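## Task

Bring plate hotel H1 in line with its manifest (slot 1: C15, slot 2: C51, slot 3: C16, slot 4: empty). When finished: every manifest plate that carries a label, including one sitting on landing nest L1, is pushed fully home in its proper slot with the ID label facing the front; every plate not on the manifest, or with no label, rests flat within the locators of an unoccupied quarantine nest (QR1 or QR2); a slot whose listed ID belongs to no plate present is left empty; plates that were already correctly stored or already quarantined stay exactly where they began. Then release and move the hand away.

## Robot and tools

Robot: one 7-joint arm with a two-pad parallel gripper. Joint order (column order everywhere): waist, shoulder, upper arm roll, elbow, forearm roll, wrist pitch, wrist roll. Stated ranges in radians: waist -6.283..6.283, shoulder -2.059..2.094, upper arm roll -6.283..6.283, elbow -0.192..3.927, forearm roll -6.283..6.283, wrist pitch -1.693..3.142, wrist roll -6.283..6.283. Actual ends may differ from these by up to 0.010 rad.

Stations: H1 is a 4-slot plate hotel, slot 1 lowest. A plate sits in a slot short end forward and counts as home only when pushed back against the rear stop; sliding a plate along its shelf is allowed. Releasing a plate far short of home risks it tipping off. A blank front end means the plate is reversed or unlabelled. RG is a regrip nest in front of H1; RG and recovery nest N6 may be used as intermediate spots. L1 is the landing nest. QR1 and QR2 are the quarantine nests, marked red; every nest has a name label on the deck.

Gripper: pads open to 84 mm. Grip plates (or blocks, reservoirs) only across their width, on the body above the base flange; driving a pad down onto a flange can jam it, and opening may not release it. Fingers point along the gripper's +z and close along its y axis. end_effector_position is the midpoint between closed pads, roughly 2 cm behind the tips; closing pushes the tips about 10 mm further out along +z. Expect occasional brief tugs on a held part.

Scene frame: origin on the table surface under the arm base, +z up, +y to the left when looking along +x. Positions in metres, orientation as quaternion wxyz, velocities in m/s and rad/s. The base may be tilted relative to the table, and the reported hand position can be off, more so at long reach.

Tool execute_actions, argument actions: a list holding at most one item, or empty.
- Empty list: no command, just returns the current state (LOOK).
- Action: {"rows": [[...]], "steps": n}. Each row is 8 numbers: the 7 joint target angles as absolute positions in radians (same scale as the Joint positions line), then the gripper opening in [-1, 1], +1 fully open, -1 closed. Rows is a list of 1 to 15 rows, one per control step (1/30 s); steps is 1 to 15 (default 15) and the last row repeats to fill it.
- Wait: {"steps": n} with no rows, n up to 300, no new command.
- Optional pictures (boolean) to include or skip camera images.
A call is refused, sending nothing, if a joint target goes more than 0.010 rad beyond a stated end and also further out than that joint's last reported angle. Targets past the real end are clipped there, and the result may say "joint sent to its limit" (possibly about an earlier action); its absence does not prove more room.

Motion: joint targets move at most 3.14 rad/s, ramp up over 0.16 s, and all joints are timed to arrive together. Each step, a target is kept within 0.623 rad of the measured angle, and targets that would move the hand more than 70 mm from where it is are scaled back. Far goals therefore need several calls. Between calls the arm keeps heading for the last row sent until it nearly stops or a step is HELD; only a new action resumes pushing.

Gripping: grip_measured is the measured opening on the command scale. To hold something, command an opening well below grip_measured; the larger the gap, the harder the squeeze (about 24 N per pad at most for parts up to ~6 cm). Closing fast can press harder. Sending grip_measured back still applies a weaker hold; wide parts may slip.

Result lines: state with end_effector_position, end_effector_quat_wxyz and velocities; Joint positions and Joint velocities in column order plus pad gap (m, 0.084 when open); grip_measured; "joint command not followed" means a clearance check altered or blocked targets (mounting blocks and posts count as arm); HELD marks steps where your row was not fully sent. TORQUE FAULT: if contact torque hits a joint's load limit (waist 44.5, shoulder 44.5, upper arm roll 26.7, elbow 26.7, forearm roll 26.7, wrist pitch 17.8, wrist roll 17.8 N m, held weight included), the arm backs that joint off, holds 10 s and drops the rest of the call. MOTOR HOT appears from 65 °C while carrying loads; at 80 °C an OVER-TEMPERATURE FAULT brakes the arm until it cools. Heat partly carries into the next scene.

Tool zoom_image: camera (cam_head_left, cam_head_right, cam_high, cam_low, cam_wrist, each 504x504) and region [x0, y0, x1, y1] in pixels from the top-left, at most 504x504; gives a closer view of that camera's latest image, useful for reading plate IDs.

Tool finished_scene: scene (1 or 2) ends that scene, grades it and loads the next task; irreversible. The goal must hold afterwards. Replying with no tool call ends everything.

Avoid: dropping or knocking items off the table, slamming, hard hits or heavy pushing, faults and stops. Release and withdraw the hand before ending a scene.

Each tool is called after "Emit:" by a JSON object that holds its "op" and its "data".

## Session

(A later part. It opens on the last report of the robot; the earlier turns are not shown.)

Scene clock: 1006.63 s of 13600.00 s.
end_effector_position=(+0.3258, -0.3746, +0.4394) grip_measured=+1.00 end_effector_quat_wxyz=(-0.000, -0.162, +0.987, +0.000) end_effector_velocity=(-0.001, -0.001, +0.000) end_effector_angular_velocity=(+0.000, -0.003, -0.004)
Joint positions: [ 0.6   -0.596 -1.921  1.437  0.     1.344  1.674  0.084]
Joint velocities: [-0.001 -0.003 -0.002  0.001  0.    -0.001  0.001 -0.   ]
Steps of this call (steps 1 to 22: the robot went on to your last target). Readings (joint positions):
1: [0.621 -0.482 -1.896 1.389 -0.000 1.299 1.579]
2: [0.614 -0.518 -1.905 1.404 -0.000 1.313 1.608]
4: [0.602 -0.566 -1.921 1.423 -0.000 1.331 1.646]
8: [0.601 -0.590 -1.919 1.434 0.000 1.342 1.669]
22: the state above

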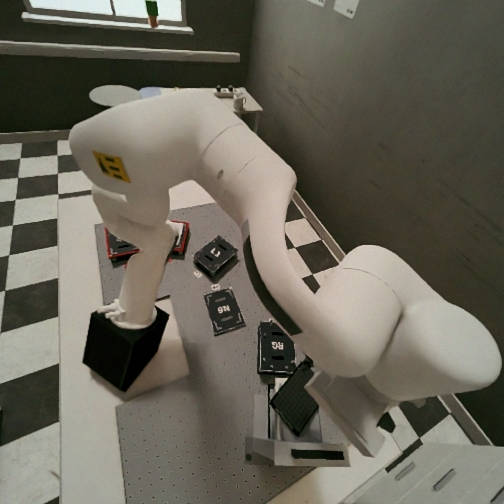

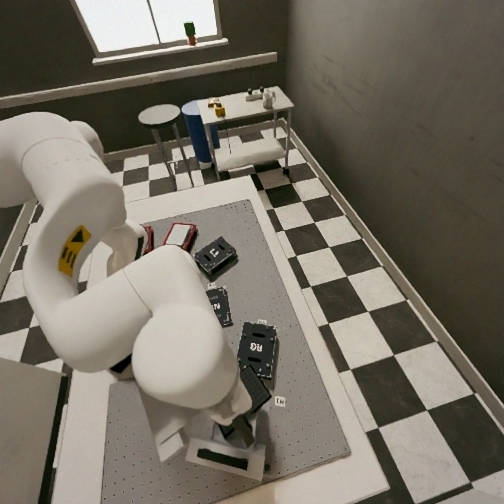

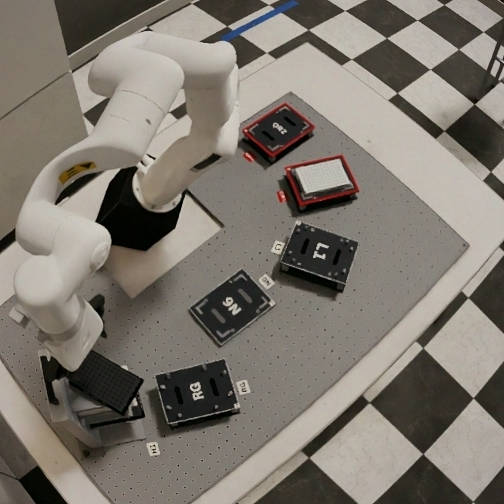

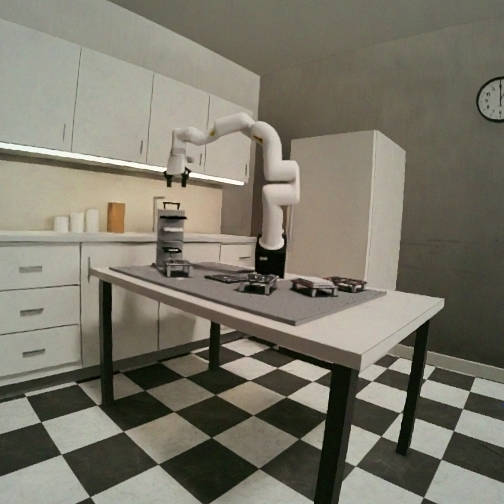

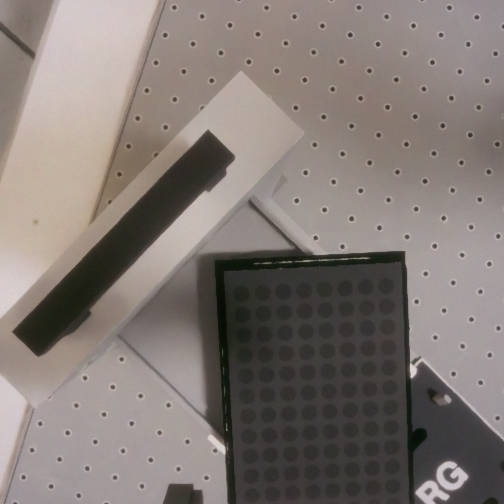

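Emit:
{"op": "zoom_image", "data": {"camera": "cam_wrist", "region": [190, 240, 454, 504]}}

Region (190, 240, 454, 504) of cam_wrist's 504x504 image, scaled by 1.909, with more detail than that image has.

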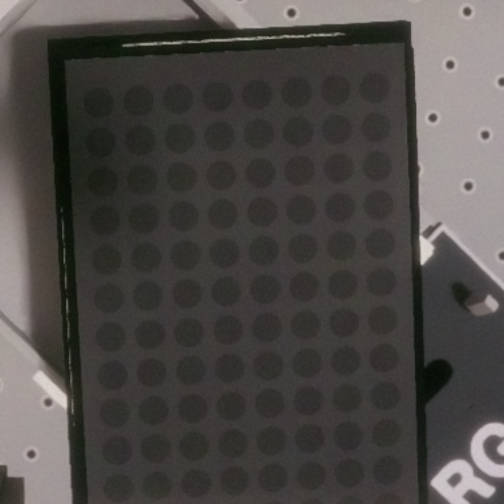

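Emit:
{"op": "execute_actions", "data": {"actions": [{"rows":[[0.602,-0.597,-1.924,1.428,0,1.333,1.672,1],[0.606,-0.598,-1.927,1.413,0,1.315,1.669,1],[0.612,-0.600,-1.932,1.393,0,1.291,1.665,1],[0.620,-0.602,-1.939,1.370,0,1.264,1.661,1],[0.629,-0.604,-1.946,1.347,0,1.236,1.657,1],[0.639,-0.606,-1.954,1.325,0,1.209,1.653,1],[0.649,-0.608,-1.962,1.303,0,1.181,1.649,1],[0.660,-0.611,-1.971,1.282,0,1.154,1.645,1],[0.671,-0.613,-1.980,1.261,0,1.126,1.641,1],[0.682,-0.616,-1.989,1.241,0,1.099,1.638,1],[0.692,-0.619,-1.998,1.224,0,1.074,1.635,1],[0.700,-0.621,-2.004,1.212,0,1.056,1.633,1],[0.7058,-0.6222,-2.0089,1.2022,0,1.0429,1.631,1]],"steps":15}], "pictures": false}}

Emit:
{"op": "execute_actions", "data": {"actions": [{"steps":18}]}}

Emit:
{"op": "zoom_image", "data": {"camera": "cam_wrist", "region": [150, 230, 504, 504]}}

Scene clock: 1040.33 s of 13600.00 s.
end_effector_position=(+0.3270, -0.3766, +0.3427) grip_measured=+1.00 end_effector_quat_wxyz=(-0.000, -0.180, +0.984, +0.002) end_effector_velocity=(-0.005, +0.017, -0.194) end_effector_angular_velocity=(+0.028, +0.010, +0.069)
Joint positions: [ 0.69  -0.619 -1.995  1.23  -0.     1.085  1.636  0.084]
Joint velocities: [ 0.217 -0.059 -0.173 -0.388  0.    -0.498 -0.065 -0.   ]
Steps of this call (steps 1 to 15: the robot went on to your last target; steps 16 to 90: nothing new was sent; then 30.20 s passed at rest; steps 91 to 105: all 15 steps of this action). Readings (joint positions):
91: [0.599 -0.597 -1.922 1.437 0.000 1.344 1.674]
92: [0.600 -0.597 -1.922 1.436 0.000 1.341 1.674]
94: [0.603 -0.597 -1.925 1.424 0.000 1.326 1.671]
98: [0.624 -0.603 -1.943 1.363 -0.000 1.253 1.660]
105: the state above

Scene clock: 1040.93 s of 13600.00 s.
end_effector_position=(+0.3265, -0.3771, +0.3297) grip_measured=+1.00 end_effector_quat_wxyz=(+0.000, -0.183, +0.983, -0.000) end_effector_velocity=(+0.000, +0.001, -0.001) end_effector_angular_velocity=(+0.002, +0.001, +0.000)
Joint positions: [ 0.706 -0.622 -2.009  1.202  0.     1.043  1.631  0.084]
Joint velocities: [ 0.001 -0.    -0.    -0.001  0.     0.     0.    -0.   ]
Steps of this call (steps 1 to 18: the robot went on to your last target). Readings (joint positions):
1: [0.696 -0.620 -2.000 1.219 -0.000 1.071 1.635]
2: [0.700 -0.621 -2.003 1.212 0.000 1.062 1.633]
4: [0.704 -0.622 -2.006 1.207 0.000 1.051 1.632]
8: [0.705 -0.622 -2.009 1.204 -0.000 1.044 1.631]
18: the state above

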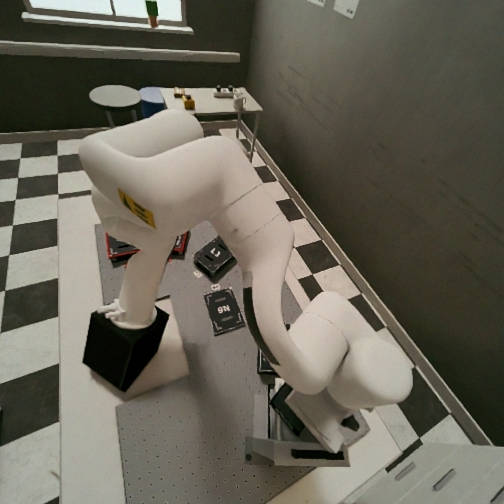

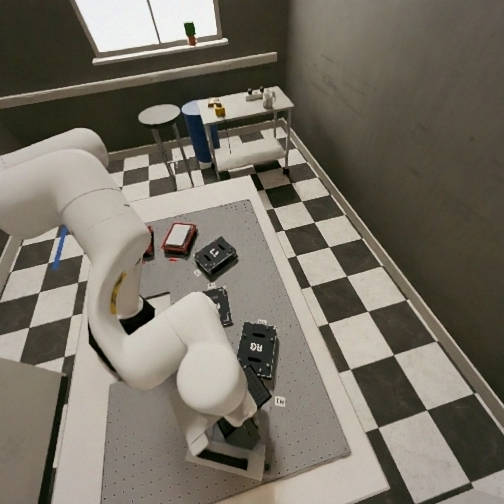

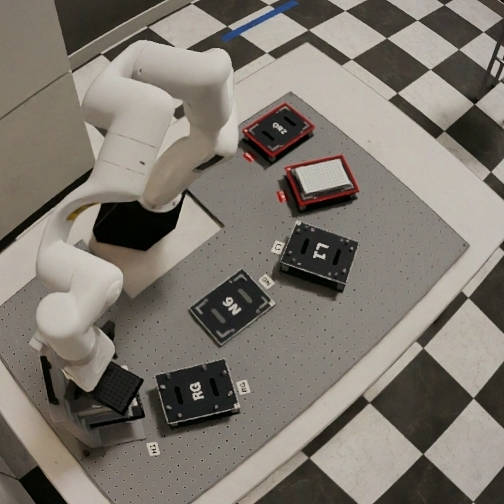

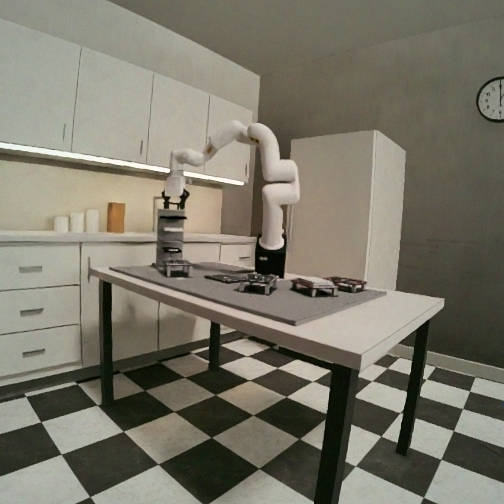

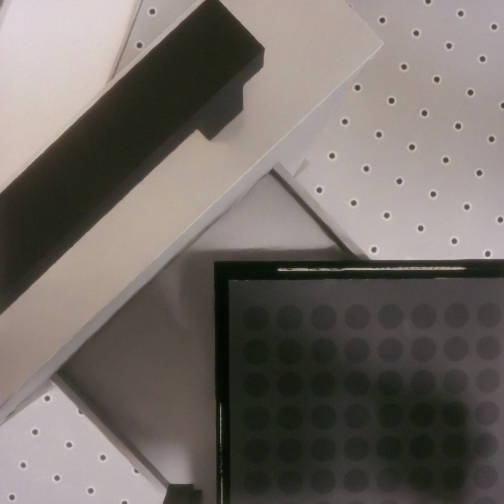

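Region (150, 230, 504, 504) of cam_wrist's 504x504 image, scaled by 1.424, with more detail than that image has; it fills the top 390 rows of this view, and the rest is white.

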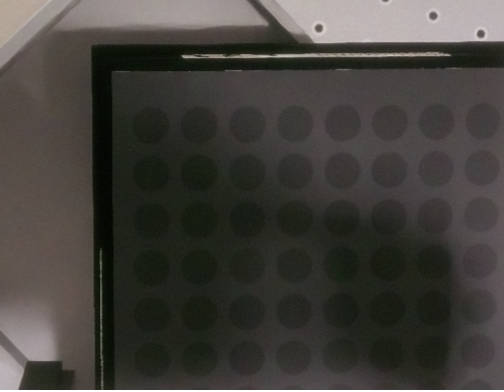

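Emit:
{"op": "zoom_image", "data": {"camera": "cam_wrist", "region": [204, 250, 354, 400]}}

Emit:
{"op": "zoom_image", "data": {"camera": "cam_wrist", "region": [354, 250, 504, 400]}}

Emit:
{"op": "zoom_image", "data": {"camera": "cam_wrist", "region": [160, 384, 320, 504]}}

Emit:
{"op": "zoom_image", "data": {"camera": "cam_low", "region": [145, 190, 205, 240]}}

Region (204, 250, 354, 400) of cam_wrist's 504x504 image, scaled by 3.360, with more detail than that image has.

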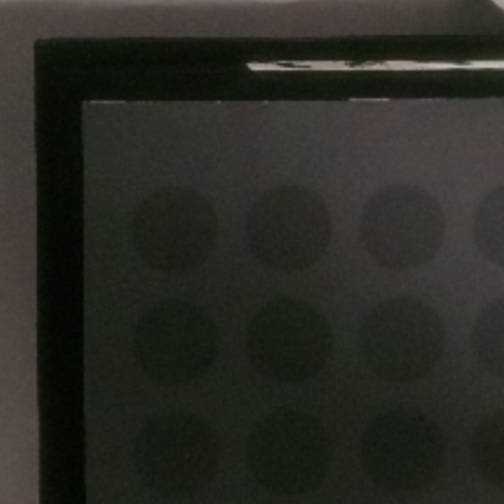

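Region (354, 250, 504, 400) of cam_wrist's 504x504 image, scaled by 3.360, with more detail than that image has.

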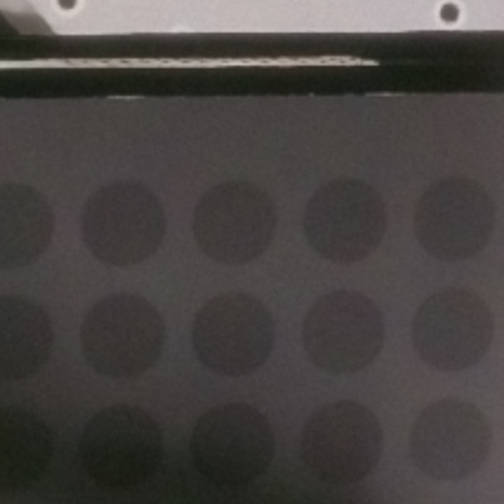

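Region (160, 384, 320, 504) of cam_wrist's 504x504 image, scaled by 3.150, with more detail than that image has; it fills the top 378 rows of this view, and the rest is white.

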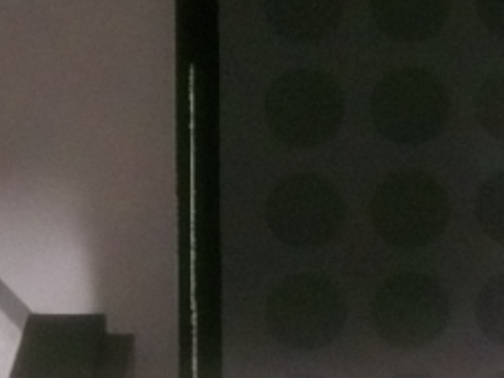

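Region (145, 190, 205, 240) of cam_low's 504x504 image, scaled by 8.400, with more detail than that image has.

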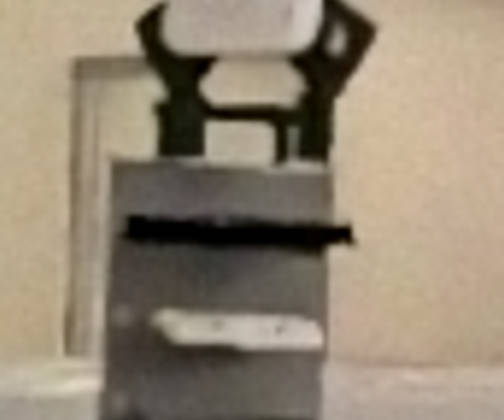

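Emit:
{"op": "execute_actions", "data": {"actions": [{"rows":[[0.7060,-0.6222,-2.0090,1.1975,0,1.0380,1.631,1],[0.7080,-0.6228,-2.0106,1.1915,0,1.0310,1.631,1],[0.7120,-0.6240,-2.0139,1.1850,0,1.0220,1.631,1],[0.7180,-0.6257,-2.0187,1.1785,0,1.0120,1.631,1],[0.7245,-0.6276,-2.0240,1.1726,0,1.0018,1.631,1],[0.7310,-0.6295,-2.0292,1.1669,0,0.9916,1.631,1],[0.7370,-0.6312,-2.0340,1.1618,0,0.9825,1.631,1],[0.7420,-0.6327,-2.0381,1.1575,0,0.9748,1.631,1],[0.7460,-0.6339,-2.0413,1.1542,0,0.9686,1.631,1],[0.7490,-0.6348,-2.0437,1.1518,0,0.9640,1.631,1],[0.7508,-0.6353,-2.0452,1.1504,0,0.9613,1.631,1]],"steps":15}], "pictures": false}}

Emit:
{"op": "execute_actions", "data": {"actions": [{"steps":8}]}}

Emit:
{"op": "zoom_image", "data": {"camera": "cam_wrist", "region": [160, 384, 320, 504]}}

Emit:
{"op": "zoom_image", "data": {"camera": "cam_low", "region": [145, 190, 205, 240]}}

Scene clock: 1082.40 s of 13600.00 s.
end_effector_position=(+0.3261, -0.3754, +0.3007) grip_measured=+1.00 end_effector_quat_wxyz=(+0.000, -0.183, +0.983, +0.001) end_effector_velocity=(-0.000, -0.006, -0.012) end_effector_angular_velocity=(-0.018, -0.006, -0.005)
Joint positions: [ 0.749 -0.635 -2.043  1.152  0.     0.966  1.631  0.084]
Joint velocities: [ 0.028 -0.007 -0.027 -0.019  0.    -0.056  0.     0.   ]
Steps of this call (steps 1 to 15: the robot went on to your last target; steps 16 to 90: nothing new was sent; then 37.97 s passed at rest; steps 91 to 105: all 15 steps of this action). Readings (joint positions):
91: [0.706 -0.622 -2.009 1.202 0.000 1.043 1.631]
92: [0.706 -0.622 -2.009 1.201 0.000 1.041 1.631]
94: [0.707 -0.622 -2.010 1.196 0.000 1.035 1.631]
98: [0.723 -0.627 -2.023 1.176 -0.000 1.006 1.631]
105: the state above

Scene clock: 1082.67 s of 13600.00 s.
end_effector_position=(+0.3260, -0.3759, +0.2999) grip_measured=+1.00 end_effector_quat_wxyz=(+0.000, -0.183, +0.983, -0.000) end_effector_velocity=(+0.000, +0.001, -0.002) end_effector_angular_velocity=(+0.002, +0.000, +0.002)
Joint positions: [ 0.751 -0.635 -2.045  1.151 -0.     0.961  1.631  0.084]
Joint velocities: [ 0.002 -0.002 -0.    -0.002 -0.001 -0.002 -0.001 -0.   ]
Steps of this call (steps 1 to 8: the robot went on to your last target). Readings (joint positions):
1: [0.749 -0.635 -2.044 1.152 0.000 0.964 1.631]
2: [0.750 -0.635 -2.044 1.151 0.000 0.963 1.631]
4: [0.750 -0.635 -2.045 1.151 -0.000 0.962 1.631]
8: the state above

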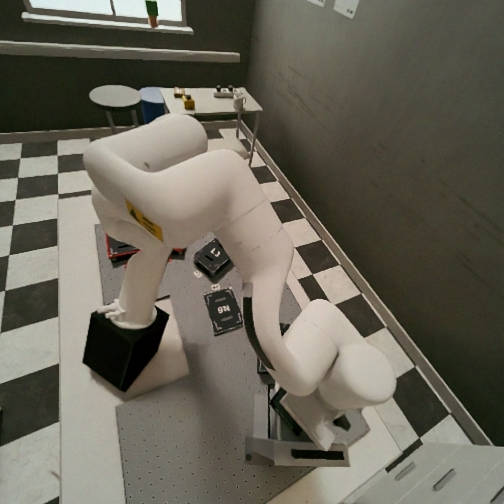

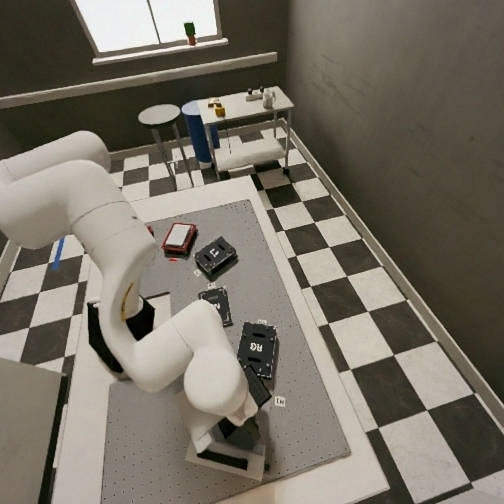

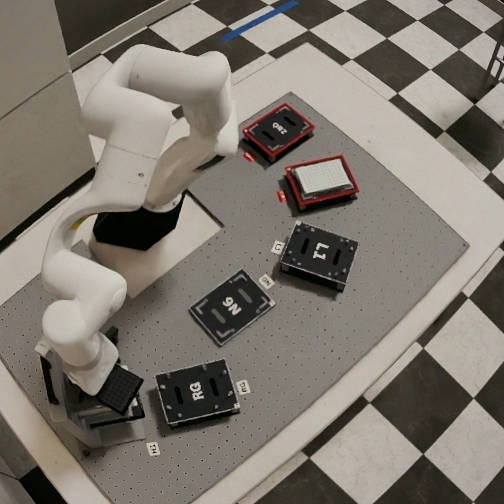

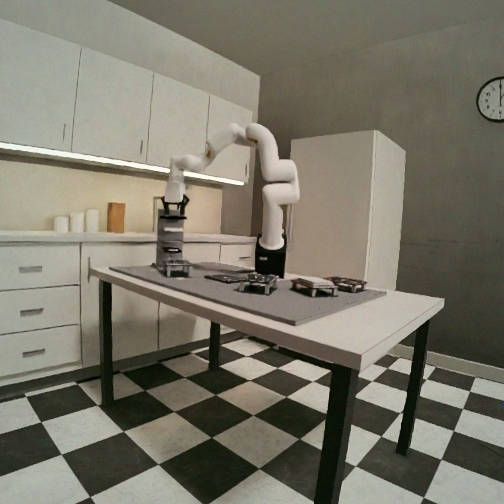

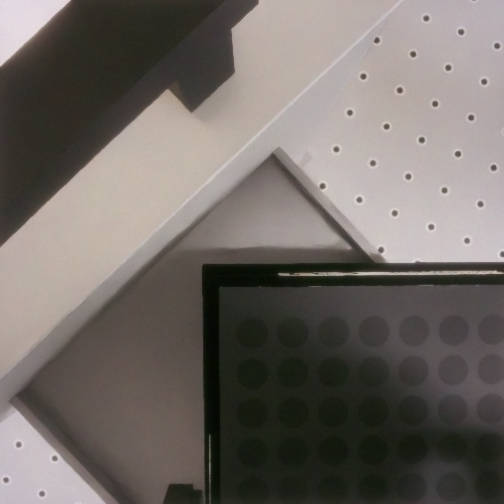

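Region (160, 384, 320, 504) of cam_wrist's 504x504 image, scaled by 3.150, with more detail than that image has; it fills the top 378 rows of this view, and the rest is white.

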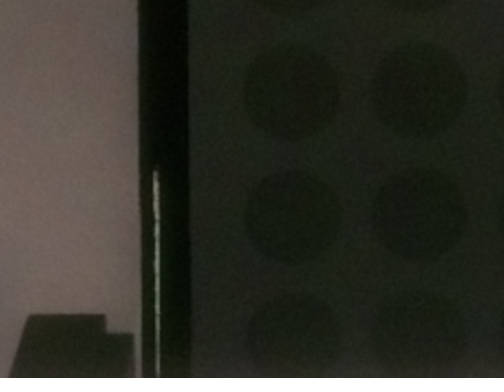

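Region (145, 190, 205, 240) of cam_low's 504x504 image, scaled by 8.400, with more detail than that image has.

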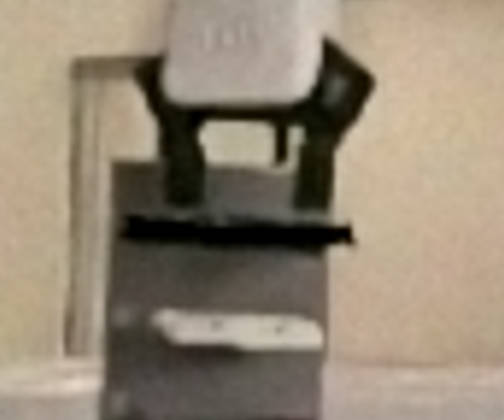

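Emit:
{"op": "execute_actions", "data": {"actions": []}}

Scene clock: 1115.47 s of 13600.00 s.
end_effector_position=(+0.3260, -0.3758, +0.2996) grip_measured=+1.00 end_effector_quat_wxyz=(+0.000, -0.183, +0.983, -0.000) end_effector_velocity=(+0.001, +0.000, -0.000) end_effector_angular_velocity=(+0.000, -0.001, +0.000)
Joint positions: [ 0.751 -0.635 -2.045  1.15   0.     0.961  1.631  0.084]
Joint velocities: [-0.    -0.     0.001 -0.     0.001 -0.    -0.     0.   ]
Steps of this call (steps 1 to 15: the robot went on to your last target; steps 16 to 90: nothing new was sent; then 29.80 s passed at rest). Readings (joint positions):
1: [0.751 -0.635 -2.045 1.151 0.000 0.961 1.631]
2: [0.751 -0.635 -2.045 1.151 0.000 0.961 1.631]
4: [0.751 -0.635 -2.045 1.151 0.000 0.961 1.631]
8: [0.751 -0.635 -2.045 1.150 -0.000 0.961 1.631]
90: the state above
The arm was judged still, so your last target was given up. Only a new action makes it travel on or press farther. Fingers that are still opening or closing keep moving.

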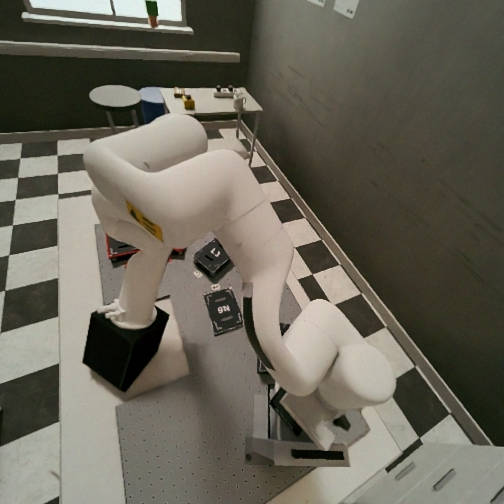

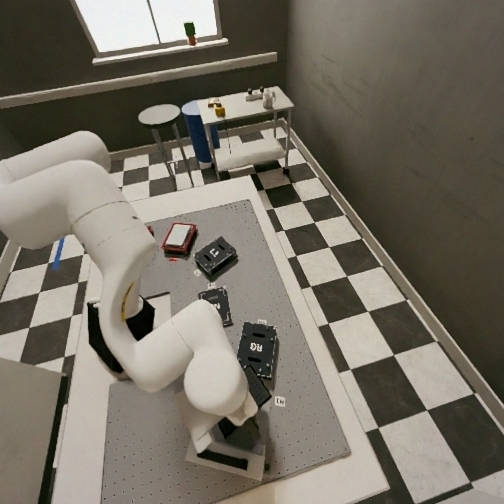

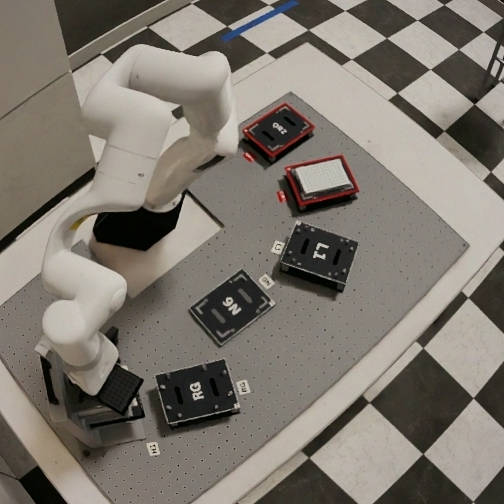

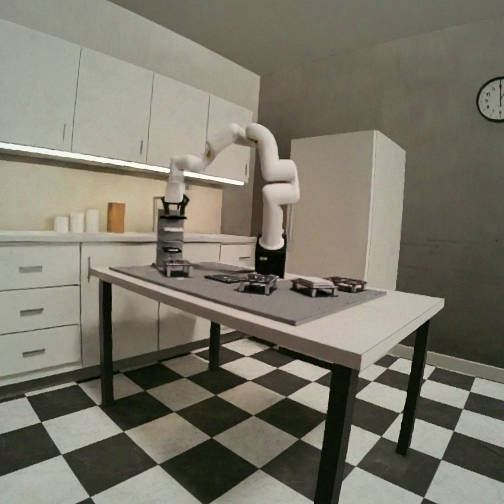

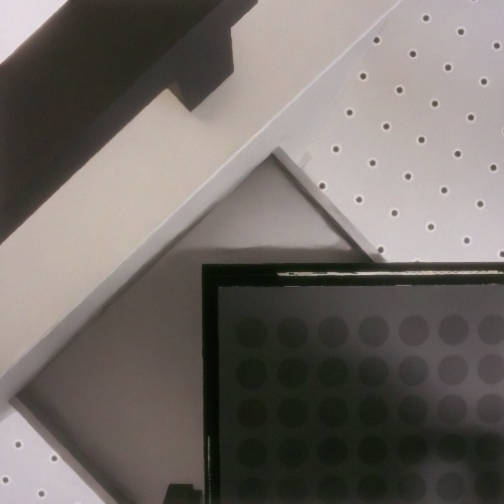

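Emit:
{"op": "execute_actions", "data": {"actions": [{"rows":[[0.7528,-0.6359,-2.0468,1.149,0,0.9586,1.631,1],[0.7548,-0.6365,-2.0484,1.1477,0,0.956,1.631,1],[0.7567,-0.6372,-2.05,1.1463,0,0.9533,1.631,1],[0.7587,-0.6378,-2.0516,1.145,0,0.9507,1.631,1],[0.7607,-0.6384,-2.0532,1.1437,0,0.948,1.631,1],[0.7627,-0.639,-2.0548,1.1423,0,0.9453,1.631,1],[0.7647,-0.6396,-2.0564,1.141,0,0.9427,1.631,1],[0.7666,-0.6403,-2.058,1.1396,0,0.94,1.631,1],[0.7686,-0.6409,-2.0596,1.1383,0,0.9374,1.631,1],[0.7706,-0.6415,-2.0612,1.1369,0,0.9347,1.631,1]],"steps":15}]}}

Emit:
{"op": "zoom_image", "data": {"camera": "cam_low", "region": [140,180,210,250]}}

Scene clock: 1137.67 s of 13600.00 s.
end_effector_position=(+0.3260, -0.3756, +0.2898) grip_measured=+1.00 end_effector_quat_wxyz=(+0.000, -0.183, +0.983, +0.000) end_effector_velocity=(+0.000, -0.001, -0.005) end_effector_angular_velocity=(-0.005, -0.001, +0.001)
Joint positions: [ 0.77  -0.641 -2.06   1.137  0.     0.936  1.631  0.084]
Joint velocities: [ 0.011 -0.003 -0.009 -0.006 -0.    -0.018 -0.     0.   ]
Steps of this call (steps 1 to 90: nothing new was sent; then 18.70 s passed at rest; steps 91 to 105: all 15 steps of this action). Readings (joint positions):
91: [0.751 -0.635 -2.045 1.150 0.000 0.961 1.631]
92: [0.751 -0.635 -2.046 1.150 0.000 0.961 1.631]
94: [0.753 -0.636 -2.047 1.149 -0.000 0.958 1.631]
98: [0.760 -0.638 -2.053 1.144 -0.000 0.949 1.631]
105: the state above

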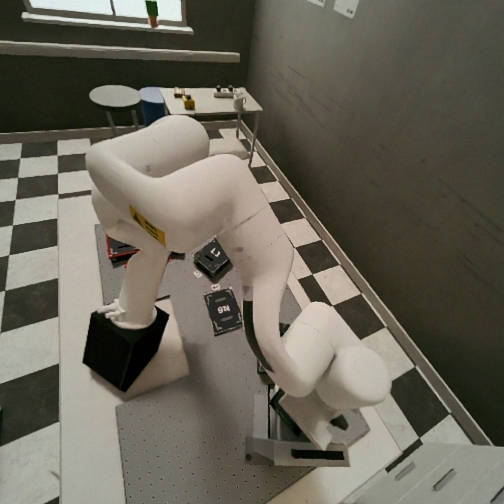

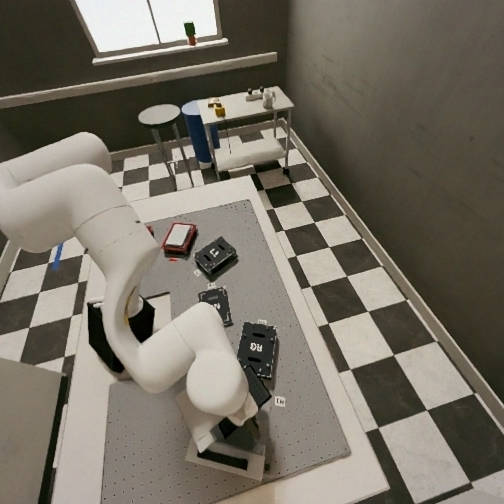

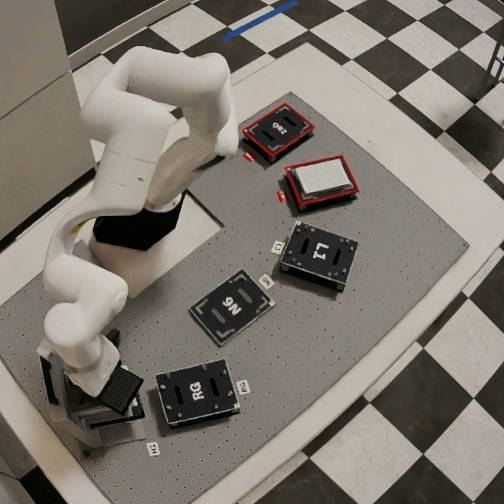

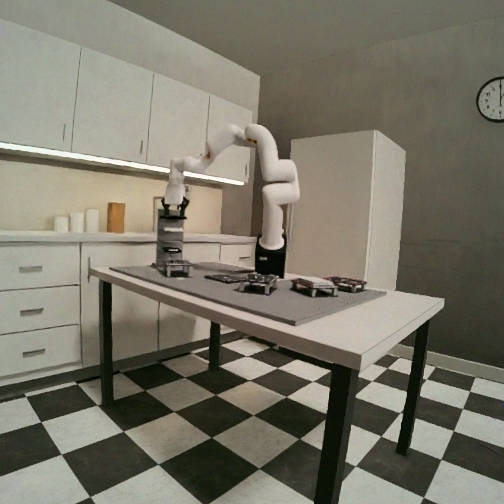

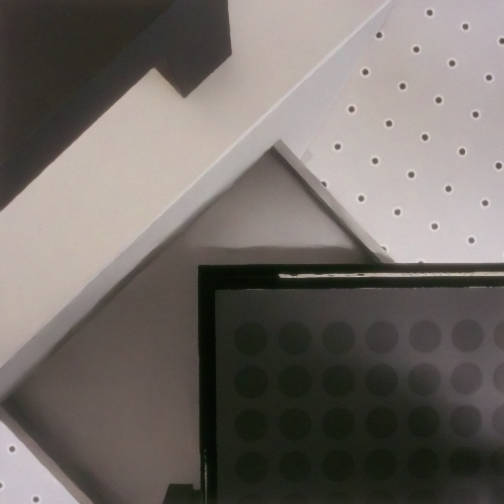

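Region (140, 180, 210, 250) of cam_low's 504x504 image, scaled by 7.200, with more detail than that image has.

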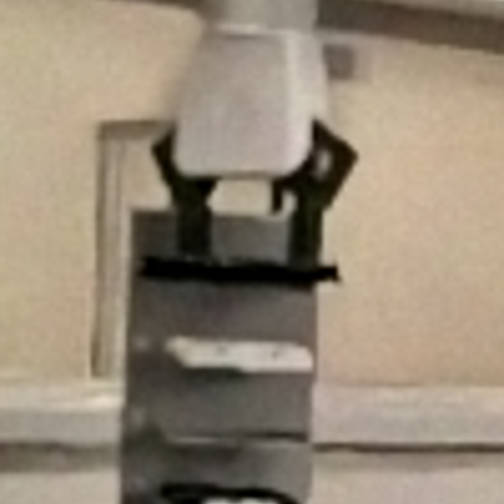

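Emit:
{"op": "execute_actions", "data": {"actions": [{"rows":[[0.7706,-0.6415,-2.0612,1.1369,0,0.9347,1.631,0.97],[0.7706,-0.6415,-2.0612,1.1369,0,0.9347,1.631,0.94],[0.7706,-0.6415,-2.0612,1.1369,0,0.9347,1.631,0.9],[0.7706,-0.6415,-2.0612,1.1369,0,0.9347,1.631,0.86],[0.7706,-0.6415,-2.0612,1.1369,0,0.9347,1.631,0.8],[0.7706,-0.6415,-2.0612,1.1369,0,0.9347,1.631,0.7],[0.7706,-0.6415,-2.0612,1.1369,0,0.9347,1.631,0.5],[0.7706,-0.6415,-2.0612,1.1369,0,0.9347,1.631,0.2],[0.7706,-0.6415,-2.0612,1.1369,0,0.9347,1.631,-0.2],[0.7706,-0.6415,-2.0612,1.1369,0,0.9347,1.631,-0.6],[0.7706,-0.6415,-2.0612,1.1369,0,0.9347,1.631,-1]],"steps":13}], "pictures": false}}

Scene clock: 1145.53 s of 13600.00 s.
end_effector_position=(+0.3260, -0.3758, +0.2896) grip_measured=+0.92 end_effector_quat_wxyz=(+0.000, -0.183, +0.983, -0.000) end_effector_velocity=(+0.000, +0.000, -0.000) end_effector_angular_velocity=(+0.001, -0.000, +0.002)
Joint positions: [ 0.771 -0.641 -2.061  1.137  0.     0.935  1.631  0.081]
Joint velocities: [-0.    -0.001  0.001 -0.    -0.     0.    -0.001  0.   ]
Steps of this call (steps 1 to 15: the robot went on to your last target; steps 16 to 90: nothing new was sent; then 4.43 s passed at rest; steps 91 to 103: all 13 steps of this action). Readings (joint positions):
91: [0.771 -0.641 -2.061 1.137 0.000 0.935 1.631]
92: [0.771 -0.641 -2.061 1.137 0.000 0.935 1.631]
94: [0.771 -0.641 -2.061 1.137 -0.000 0.935 1.631]
98: [0.770 -0.641 -2.061 1.137 0.000 0.935 1.631]
103: the state above

Emit:
{"op": "execute_actions", "data": {"actions": [{"rows":[[0.7686,-0.6409,-2.0596,1.1383,0,0.9374,1.631,-1],[0.7666,-0.6403,-2.058,1.1396,0,0.94,1.631,-1],[0.7647,-0.6396,-2.0564,1.141,0,0.9427,1.631,-1],[0.7627,-0.639,-2.0548,1.1423,0,0.9453,1.631,-1],[0.7607,-0.6384,-2.0532,1.1437,0,0.948,1.631,-1],[0.7607,-0.6384,-2.0532,1.1437,0,0.948,1.631,-1],[0.7565,-0.6368,-2.0483,1.1397,0,0.9469,1.64,-1],[0.7523,-0.6352,-2.0435,1.1358,0,0.9459,1.66,-1],[0.748,-0.6335,-2.0386,1.1318,0,0.9448,1.69,-1],[0.7438,-0.6319,-2.0338,1.1279,0,0.9438,1.73,-1],[0.7396,-0.6303,-2.0289,1.1239,0,0.9427,1.78,-1],[0.7396,-0.6303,-2.0289,1.1239,0,0.9427,1.84,-1],[0.7396,-0.6303,-2.0289,1.1239,0,0.9427,1.91,-1],[0.7396,-0.6303,-2.0289,1.1239,0,0.9427,1.98,-1],[0.7396,-0.6303,-2.0289,1.1239,0,0.9427,2.05,-1]],"steps":15}], "pictures": false}}

Emit:
{"op": "execute_actions", "data": {"actions": [{"rows":[[0.7396,-0.6303,-2.0289,1.1239,0,0.9427,2.12,-1],[0.7396,-0.6303,-2.0289,1.1239,0,0.9427,2.19,-1],[0.7396,-0.6303,-2.0289,1.1239,0,0.9427,2.26,-1],[0.7396,-0.6303,-2.0289,1.1239,0,0.9427,2.34,-1],[0.7396,-0.6303,-2.0289,1.1239,0,0.9427,2.42,-1],[0.7396,-0.6303,-2.0289,1.1239,0,0.9427,2.5,-1],[0.7396,-0.6303,-2.0289,1.1239,0,0.9427,2.58,-1],[0.7396,-0.6303,-2.0289,1.1239,0,0.9427,2.66,-1],[0.7396,-0.6303,-2.0289,1.1239,0,0.9427,2.74,-1],[0.7396,-0.6303,-2.0289,1.1239,0,0.9427,2.82,-1],[0.7396,-0.6303,-2.0289,1.1239,0,0.9427,2.9,-1],[0.7396,-0.6303,-2.0289,1.1239,0,0.9427,2.98,-1],[0.7396,-0.6303,-2.0289,1.1239,0,0.9427,3.06,-1],[0.7396,-0.6303,-2.0289,1.1239,0,0.9427,3.14,-1],[0.7396,-0.6303,-2.0289,1.1239,0,0.9427,3.22,-1]],"steps":15}], "pictures": false}}

Emit:
{"op": "execute_actions", "data": {"actions": [{"rows":[[0.7396,-0.6303,-2.0289,1.1239,0,0.9427,3.3,-1],[0.7396,-0.6303,-2.0289,1.1239,0,0.9427,3.38,-1],[0.7396,-0.6303,-2.0289,1.1239,0,0.9427,3.46,-1],[0.7396,-0.6303,-2.0289,1.1239,0,0.9427,3.54,-1],[0.7396,-0.6303,-2.0289,1.1239,0,0.9427,3.62,-1],[0.7396,-0.6303,-2.0289,1.1239,0,0.9427,3.7,-1],[0.7396,-0.6303,-2.0289,1.1239,0,0.9427,3.78,-1],[0.7396,-0.6303,-2.0289,1.1239,0,0.9427,3.85,-1],[0.7396,-0.6303,-2.0289,1.1239,0,0.9427,3.91,-1],[0.7396,-0.6303,-2.0289,1.1239,0,0.9427,3.96,-1],[0.7396,-0.6303,-2.0289,1.1239,0,0.9427,4.0,-1],[0.7396,-0.6303,-2.0289,1.1239,0,0.9427,4.0275,-1]],"steps":15}], "pictures": false}}

Emit:
{"op": "execute_actions", "data": {"actions": [{"rows":[[0.7396,-0.6303,-2.0289,1.1239,0,0.9427,4.0275,-1]],"steps":6}]}}

Scene clock: 1175.63 s of 13600.00 s.
end_effector_position=(+0.3273, -0.3708, +0.2944) grip_measured=+0.92 end_effector_quat_wxyz=(+0.000, -0.105, +0.994, +0.000) end_effector_velocity=(+0.004, +0.013, +0.000) end_effector_angular_velocity=(+0.001, -0.000, -1.326)
Joint positions: [ 0.744 -0.632 -2.033  1.127  0.     0.944  1.793  0.081]
Joint velocities: [-0.046  0.017  0.055 -0.041  0.001 -0.009  1.344 -0.   ]
Steps of this call (steps 1 to 15: the robot went on to your last target; steps 16 to 90: nothing new was sent; then 26.60 s passed at rest; steps 91 to 105: all 15 steps of this action). Readings (joint positions):
91: [0.771 -0.641 -2.061 1.137 -0.000 0.935 1.631]
92: [0.770 -0.641 -2.061 1.137 -0.000 0.935 1.631]
94: [0.768 -0.641 -2.059 1.138 0.000 0.938 1.631]
98: [0.762 -0.639 -2.054 1.141 0.000 0.945 1.634]
105: the state above

Scene clock: 1176.13 s of 13600.00 s.
end_effector_position=(+0.3274, -0.3699, +0.2946) grip_measured=+0.92 end_effector_quat_wxyz=(+0.000, +0.391, +0.921, -0.000) end_effector_velocity=(+0.000, -0.000, +0.000) end_effector_angular_velocity=(+0.001, -0.001, -2.344)
Joint positions: [ 0.74  -0.63  -2.029  1.124  0.     0.943  2.809  0.081]
Joint velocities: [-0.     0.    -0.     0.     0.001  0.     2.343 -0.   ]
Steps of this call (steps 1 to 15: all 15 steps of this action). Readings (joint positions):
1: [0.742 -0.631 -2.032 1.126 0.000 0.943 1.841]
2: [0.742 -0.631 -2.031 1.125 0.000 0.943 1.894]
4: [0.740 -0.631 -2.030 1.125 0.000 0.943 2.011]
8: [0.740 -0.630 -2.029 1.124 -0.000 0.943 2.278]
15: the state above

Scene clock: 1176.63 s of 13600.00 s.
end_effector_position=(+0.3275, -0.3699, +0.2946) grip_measured=+0.92 end_effector_quat_wxyz=(+0.000, +0.819, +0.574, +0.000) end_effector_velocity=(+0.001, +0.001, -0.000) end_effector_angular_velocity=(+0.002, -0.001, -1.280)
Joint positions: [ 0.74  -0.63  -2.029  1.124  0.     0.943  3.925  0.081]
Joint velocities: [-0.    -0.001  0.001 -0.     0.001  0.001  1.281 -0.   ]
Steps of this call (steps 1 to 15: all 15 steps of this action). Readings (joint positions):
1: [0.740 -0.630 -2.029 1.124 0.000 0.943 2.887]
2: [0.740 -0.630 -2.029 1.124 0.000 0.943 2.966]
4: [0.740 -0.630 -2.029 1.124 0.000 0.943 3.125]
8: [0.740 -0.630 -2.029 1.124 0.000 0.943 3.443]
15: the state above

Scene clock: 1176.83 s of 13600.00 s.
end_effector_position=(+0.3274, -0.3699, +0.2946) grip_measured=+0.92 end_effector_quat_wxyz=(+0.000, +0.845, +0.534, +0.000) end_effector_velocity=(+0.000, -0.000, +0.000) end_effector_angular_velocity=(-0.000, -0.001, -0.093)
Joint positions: [ 0.74  -0.63  -2.029  1.124 -0.     0.943  4.02   0.081]
Joint velocities: [-0.     0.     0.    -0.     0.001 -0.     0.092 -0.   ]
Steps of this call (steps 1 to 6: all 6 steps of this action). Readings (joint positions):
1: [0.740 -0.630 -2.029 1.124 0.000 0.943 3.961]
2: [0.740 -0.630 -2.029 1.124 0.000 0.943 3.985]
4: [0.740 -0.630 -2.029 1.124 0.000 0.943 4.010]
6: the state above

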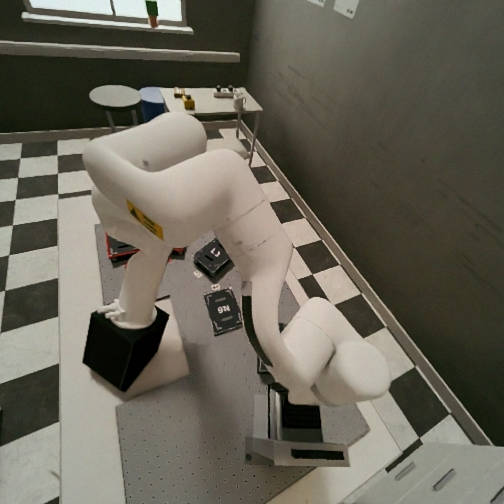

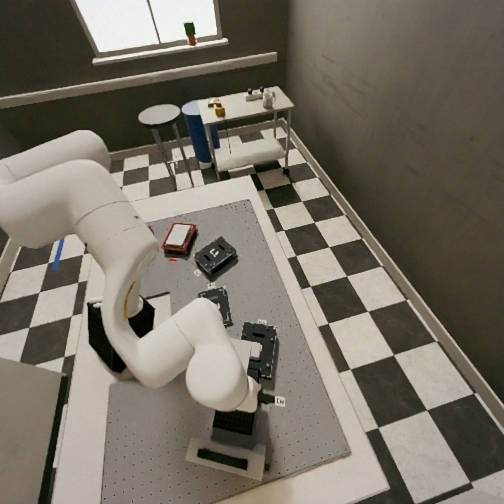

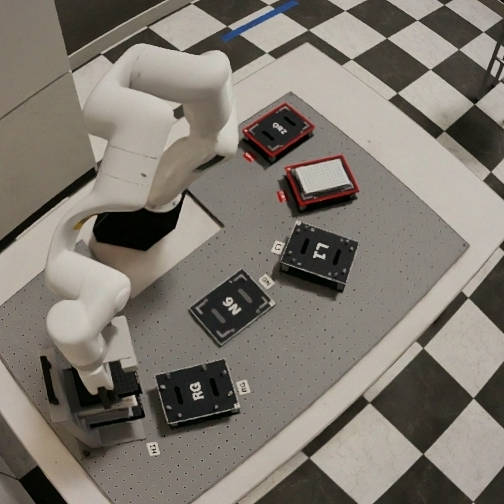

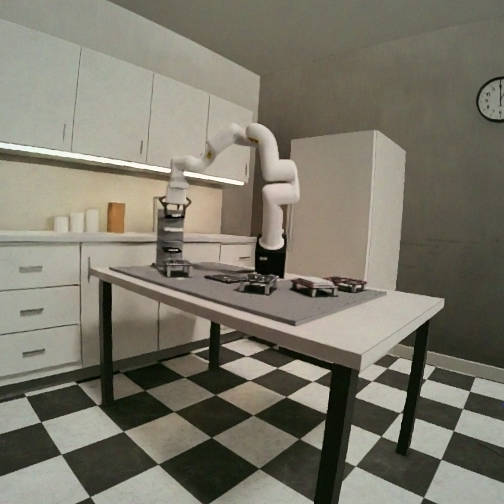

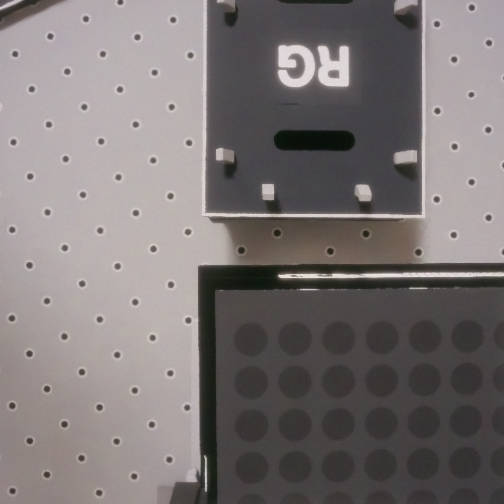

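Emit:
{"op": "execute_actions", "data": {"actions": [{"rows":[[0.7415,-0.6309,-2.0305,1.1225,0,0.94,4.0275,-1],[0.7435,-0.6315,-2.0321,1.1212,0,0.9374,4.0275,-1],[0.7455,-0.6322,-2.0337,1.1198,0,0.9347,4.0275,-1],[0.7465,-0.6325,-2.0345,1.1192,0,0.9334,4.0275,-1]],"steps":10}]}}

Emit:
{"op": "zoom_image", "data": {"camera": "cam_wrist", "region": [150,424,230,504]}}

Emit:
{"op": "zoom_image", "data": {"camera": "cam_head_left", "region": [240,370,350,470]}}

Scene clock: 1183.73 s of 13600.00 s.
end_effector_position=(+0.3275, -0.3698, +0.2912) grip_measured=+0.92 end_effector_quat_wxyz=(+0.000, +0.847, +0.531, +0.000) end_effector_velocity=(+0.001, -0.002, -0.000) end_effector_angular_velocity=(-0.007, -0.003, -0.001)
Joint positions: [ 0.746 -0.632 -2.034  1.119 -0.     0.934  4.028  0.081]
Joint velocities: [ 0.003 -0.    -0.003  0.     0.001 -0.009  0.     0.   ]
Steps of this call (steps 1 to 15: the robot went on to your last target; steps 16 to 90: nothing new was sent; then 3.57 s passed at rest; steps 91 to 100: all 10 steps of this action). Readings (joint positions):
91: [0.740 -0.630 -2.029 1.124 0.000 0.943 4.027]
92: [0.740 -0.630 -2.029 1.124 0.000 0.942 4.027]
94: [0.742 -0.631 -2.031 1.122 0.000 0.939 4.028]
98: [0.746 -0.632 -2.034 1.120 -0.000 0.935 4.028]
100: the state above

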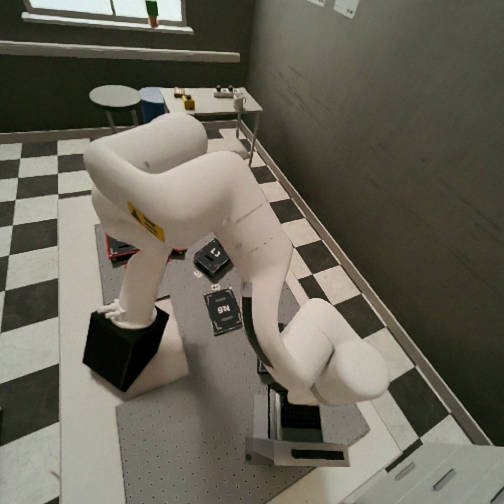

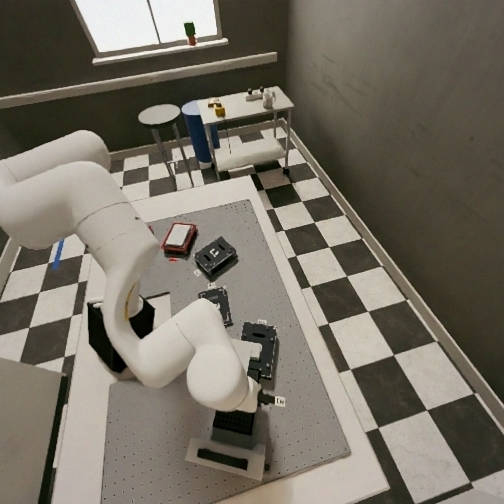

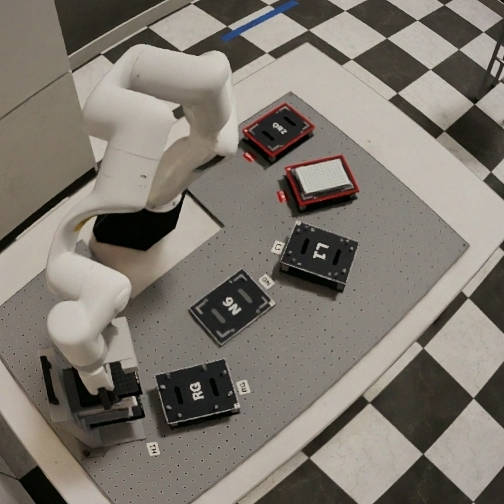

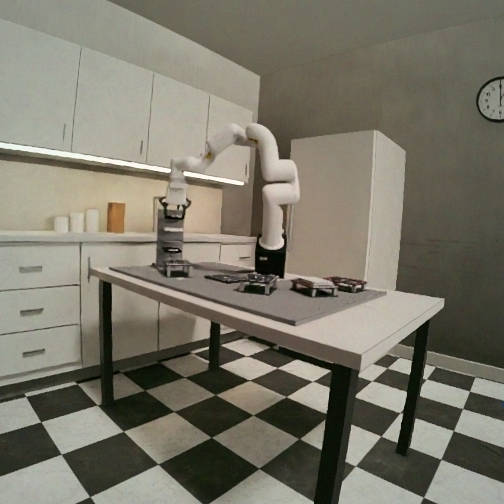

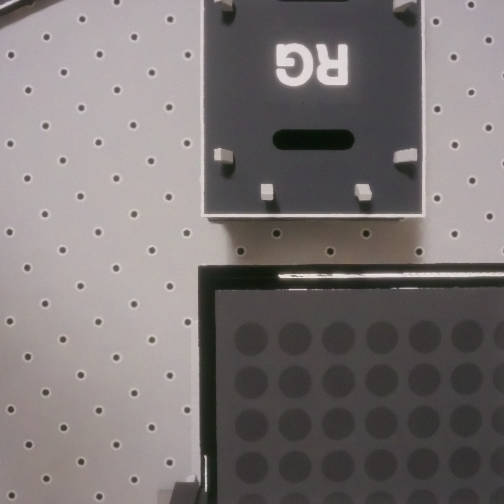

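Region (150, 424, 230, 504) of cam_wrist's 504x504 image, scaled by 6.300, with more detail than that image has.

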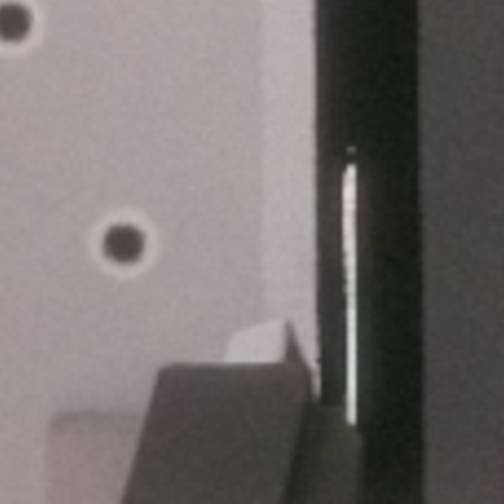

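Region (240, 370, 350, 470) of cam_head_left's 504x504 image, scaled by 4.582, with more detail than that image has; it fills the top 458 rows of this view, and the rest is white.

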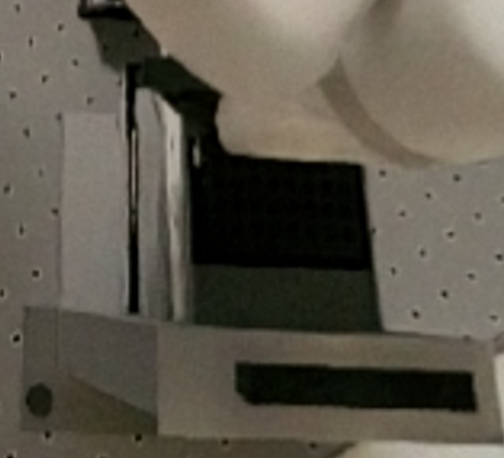

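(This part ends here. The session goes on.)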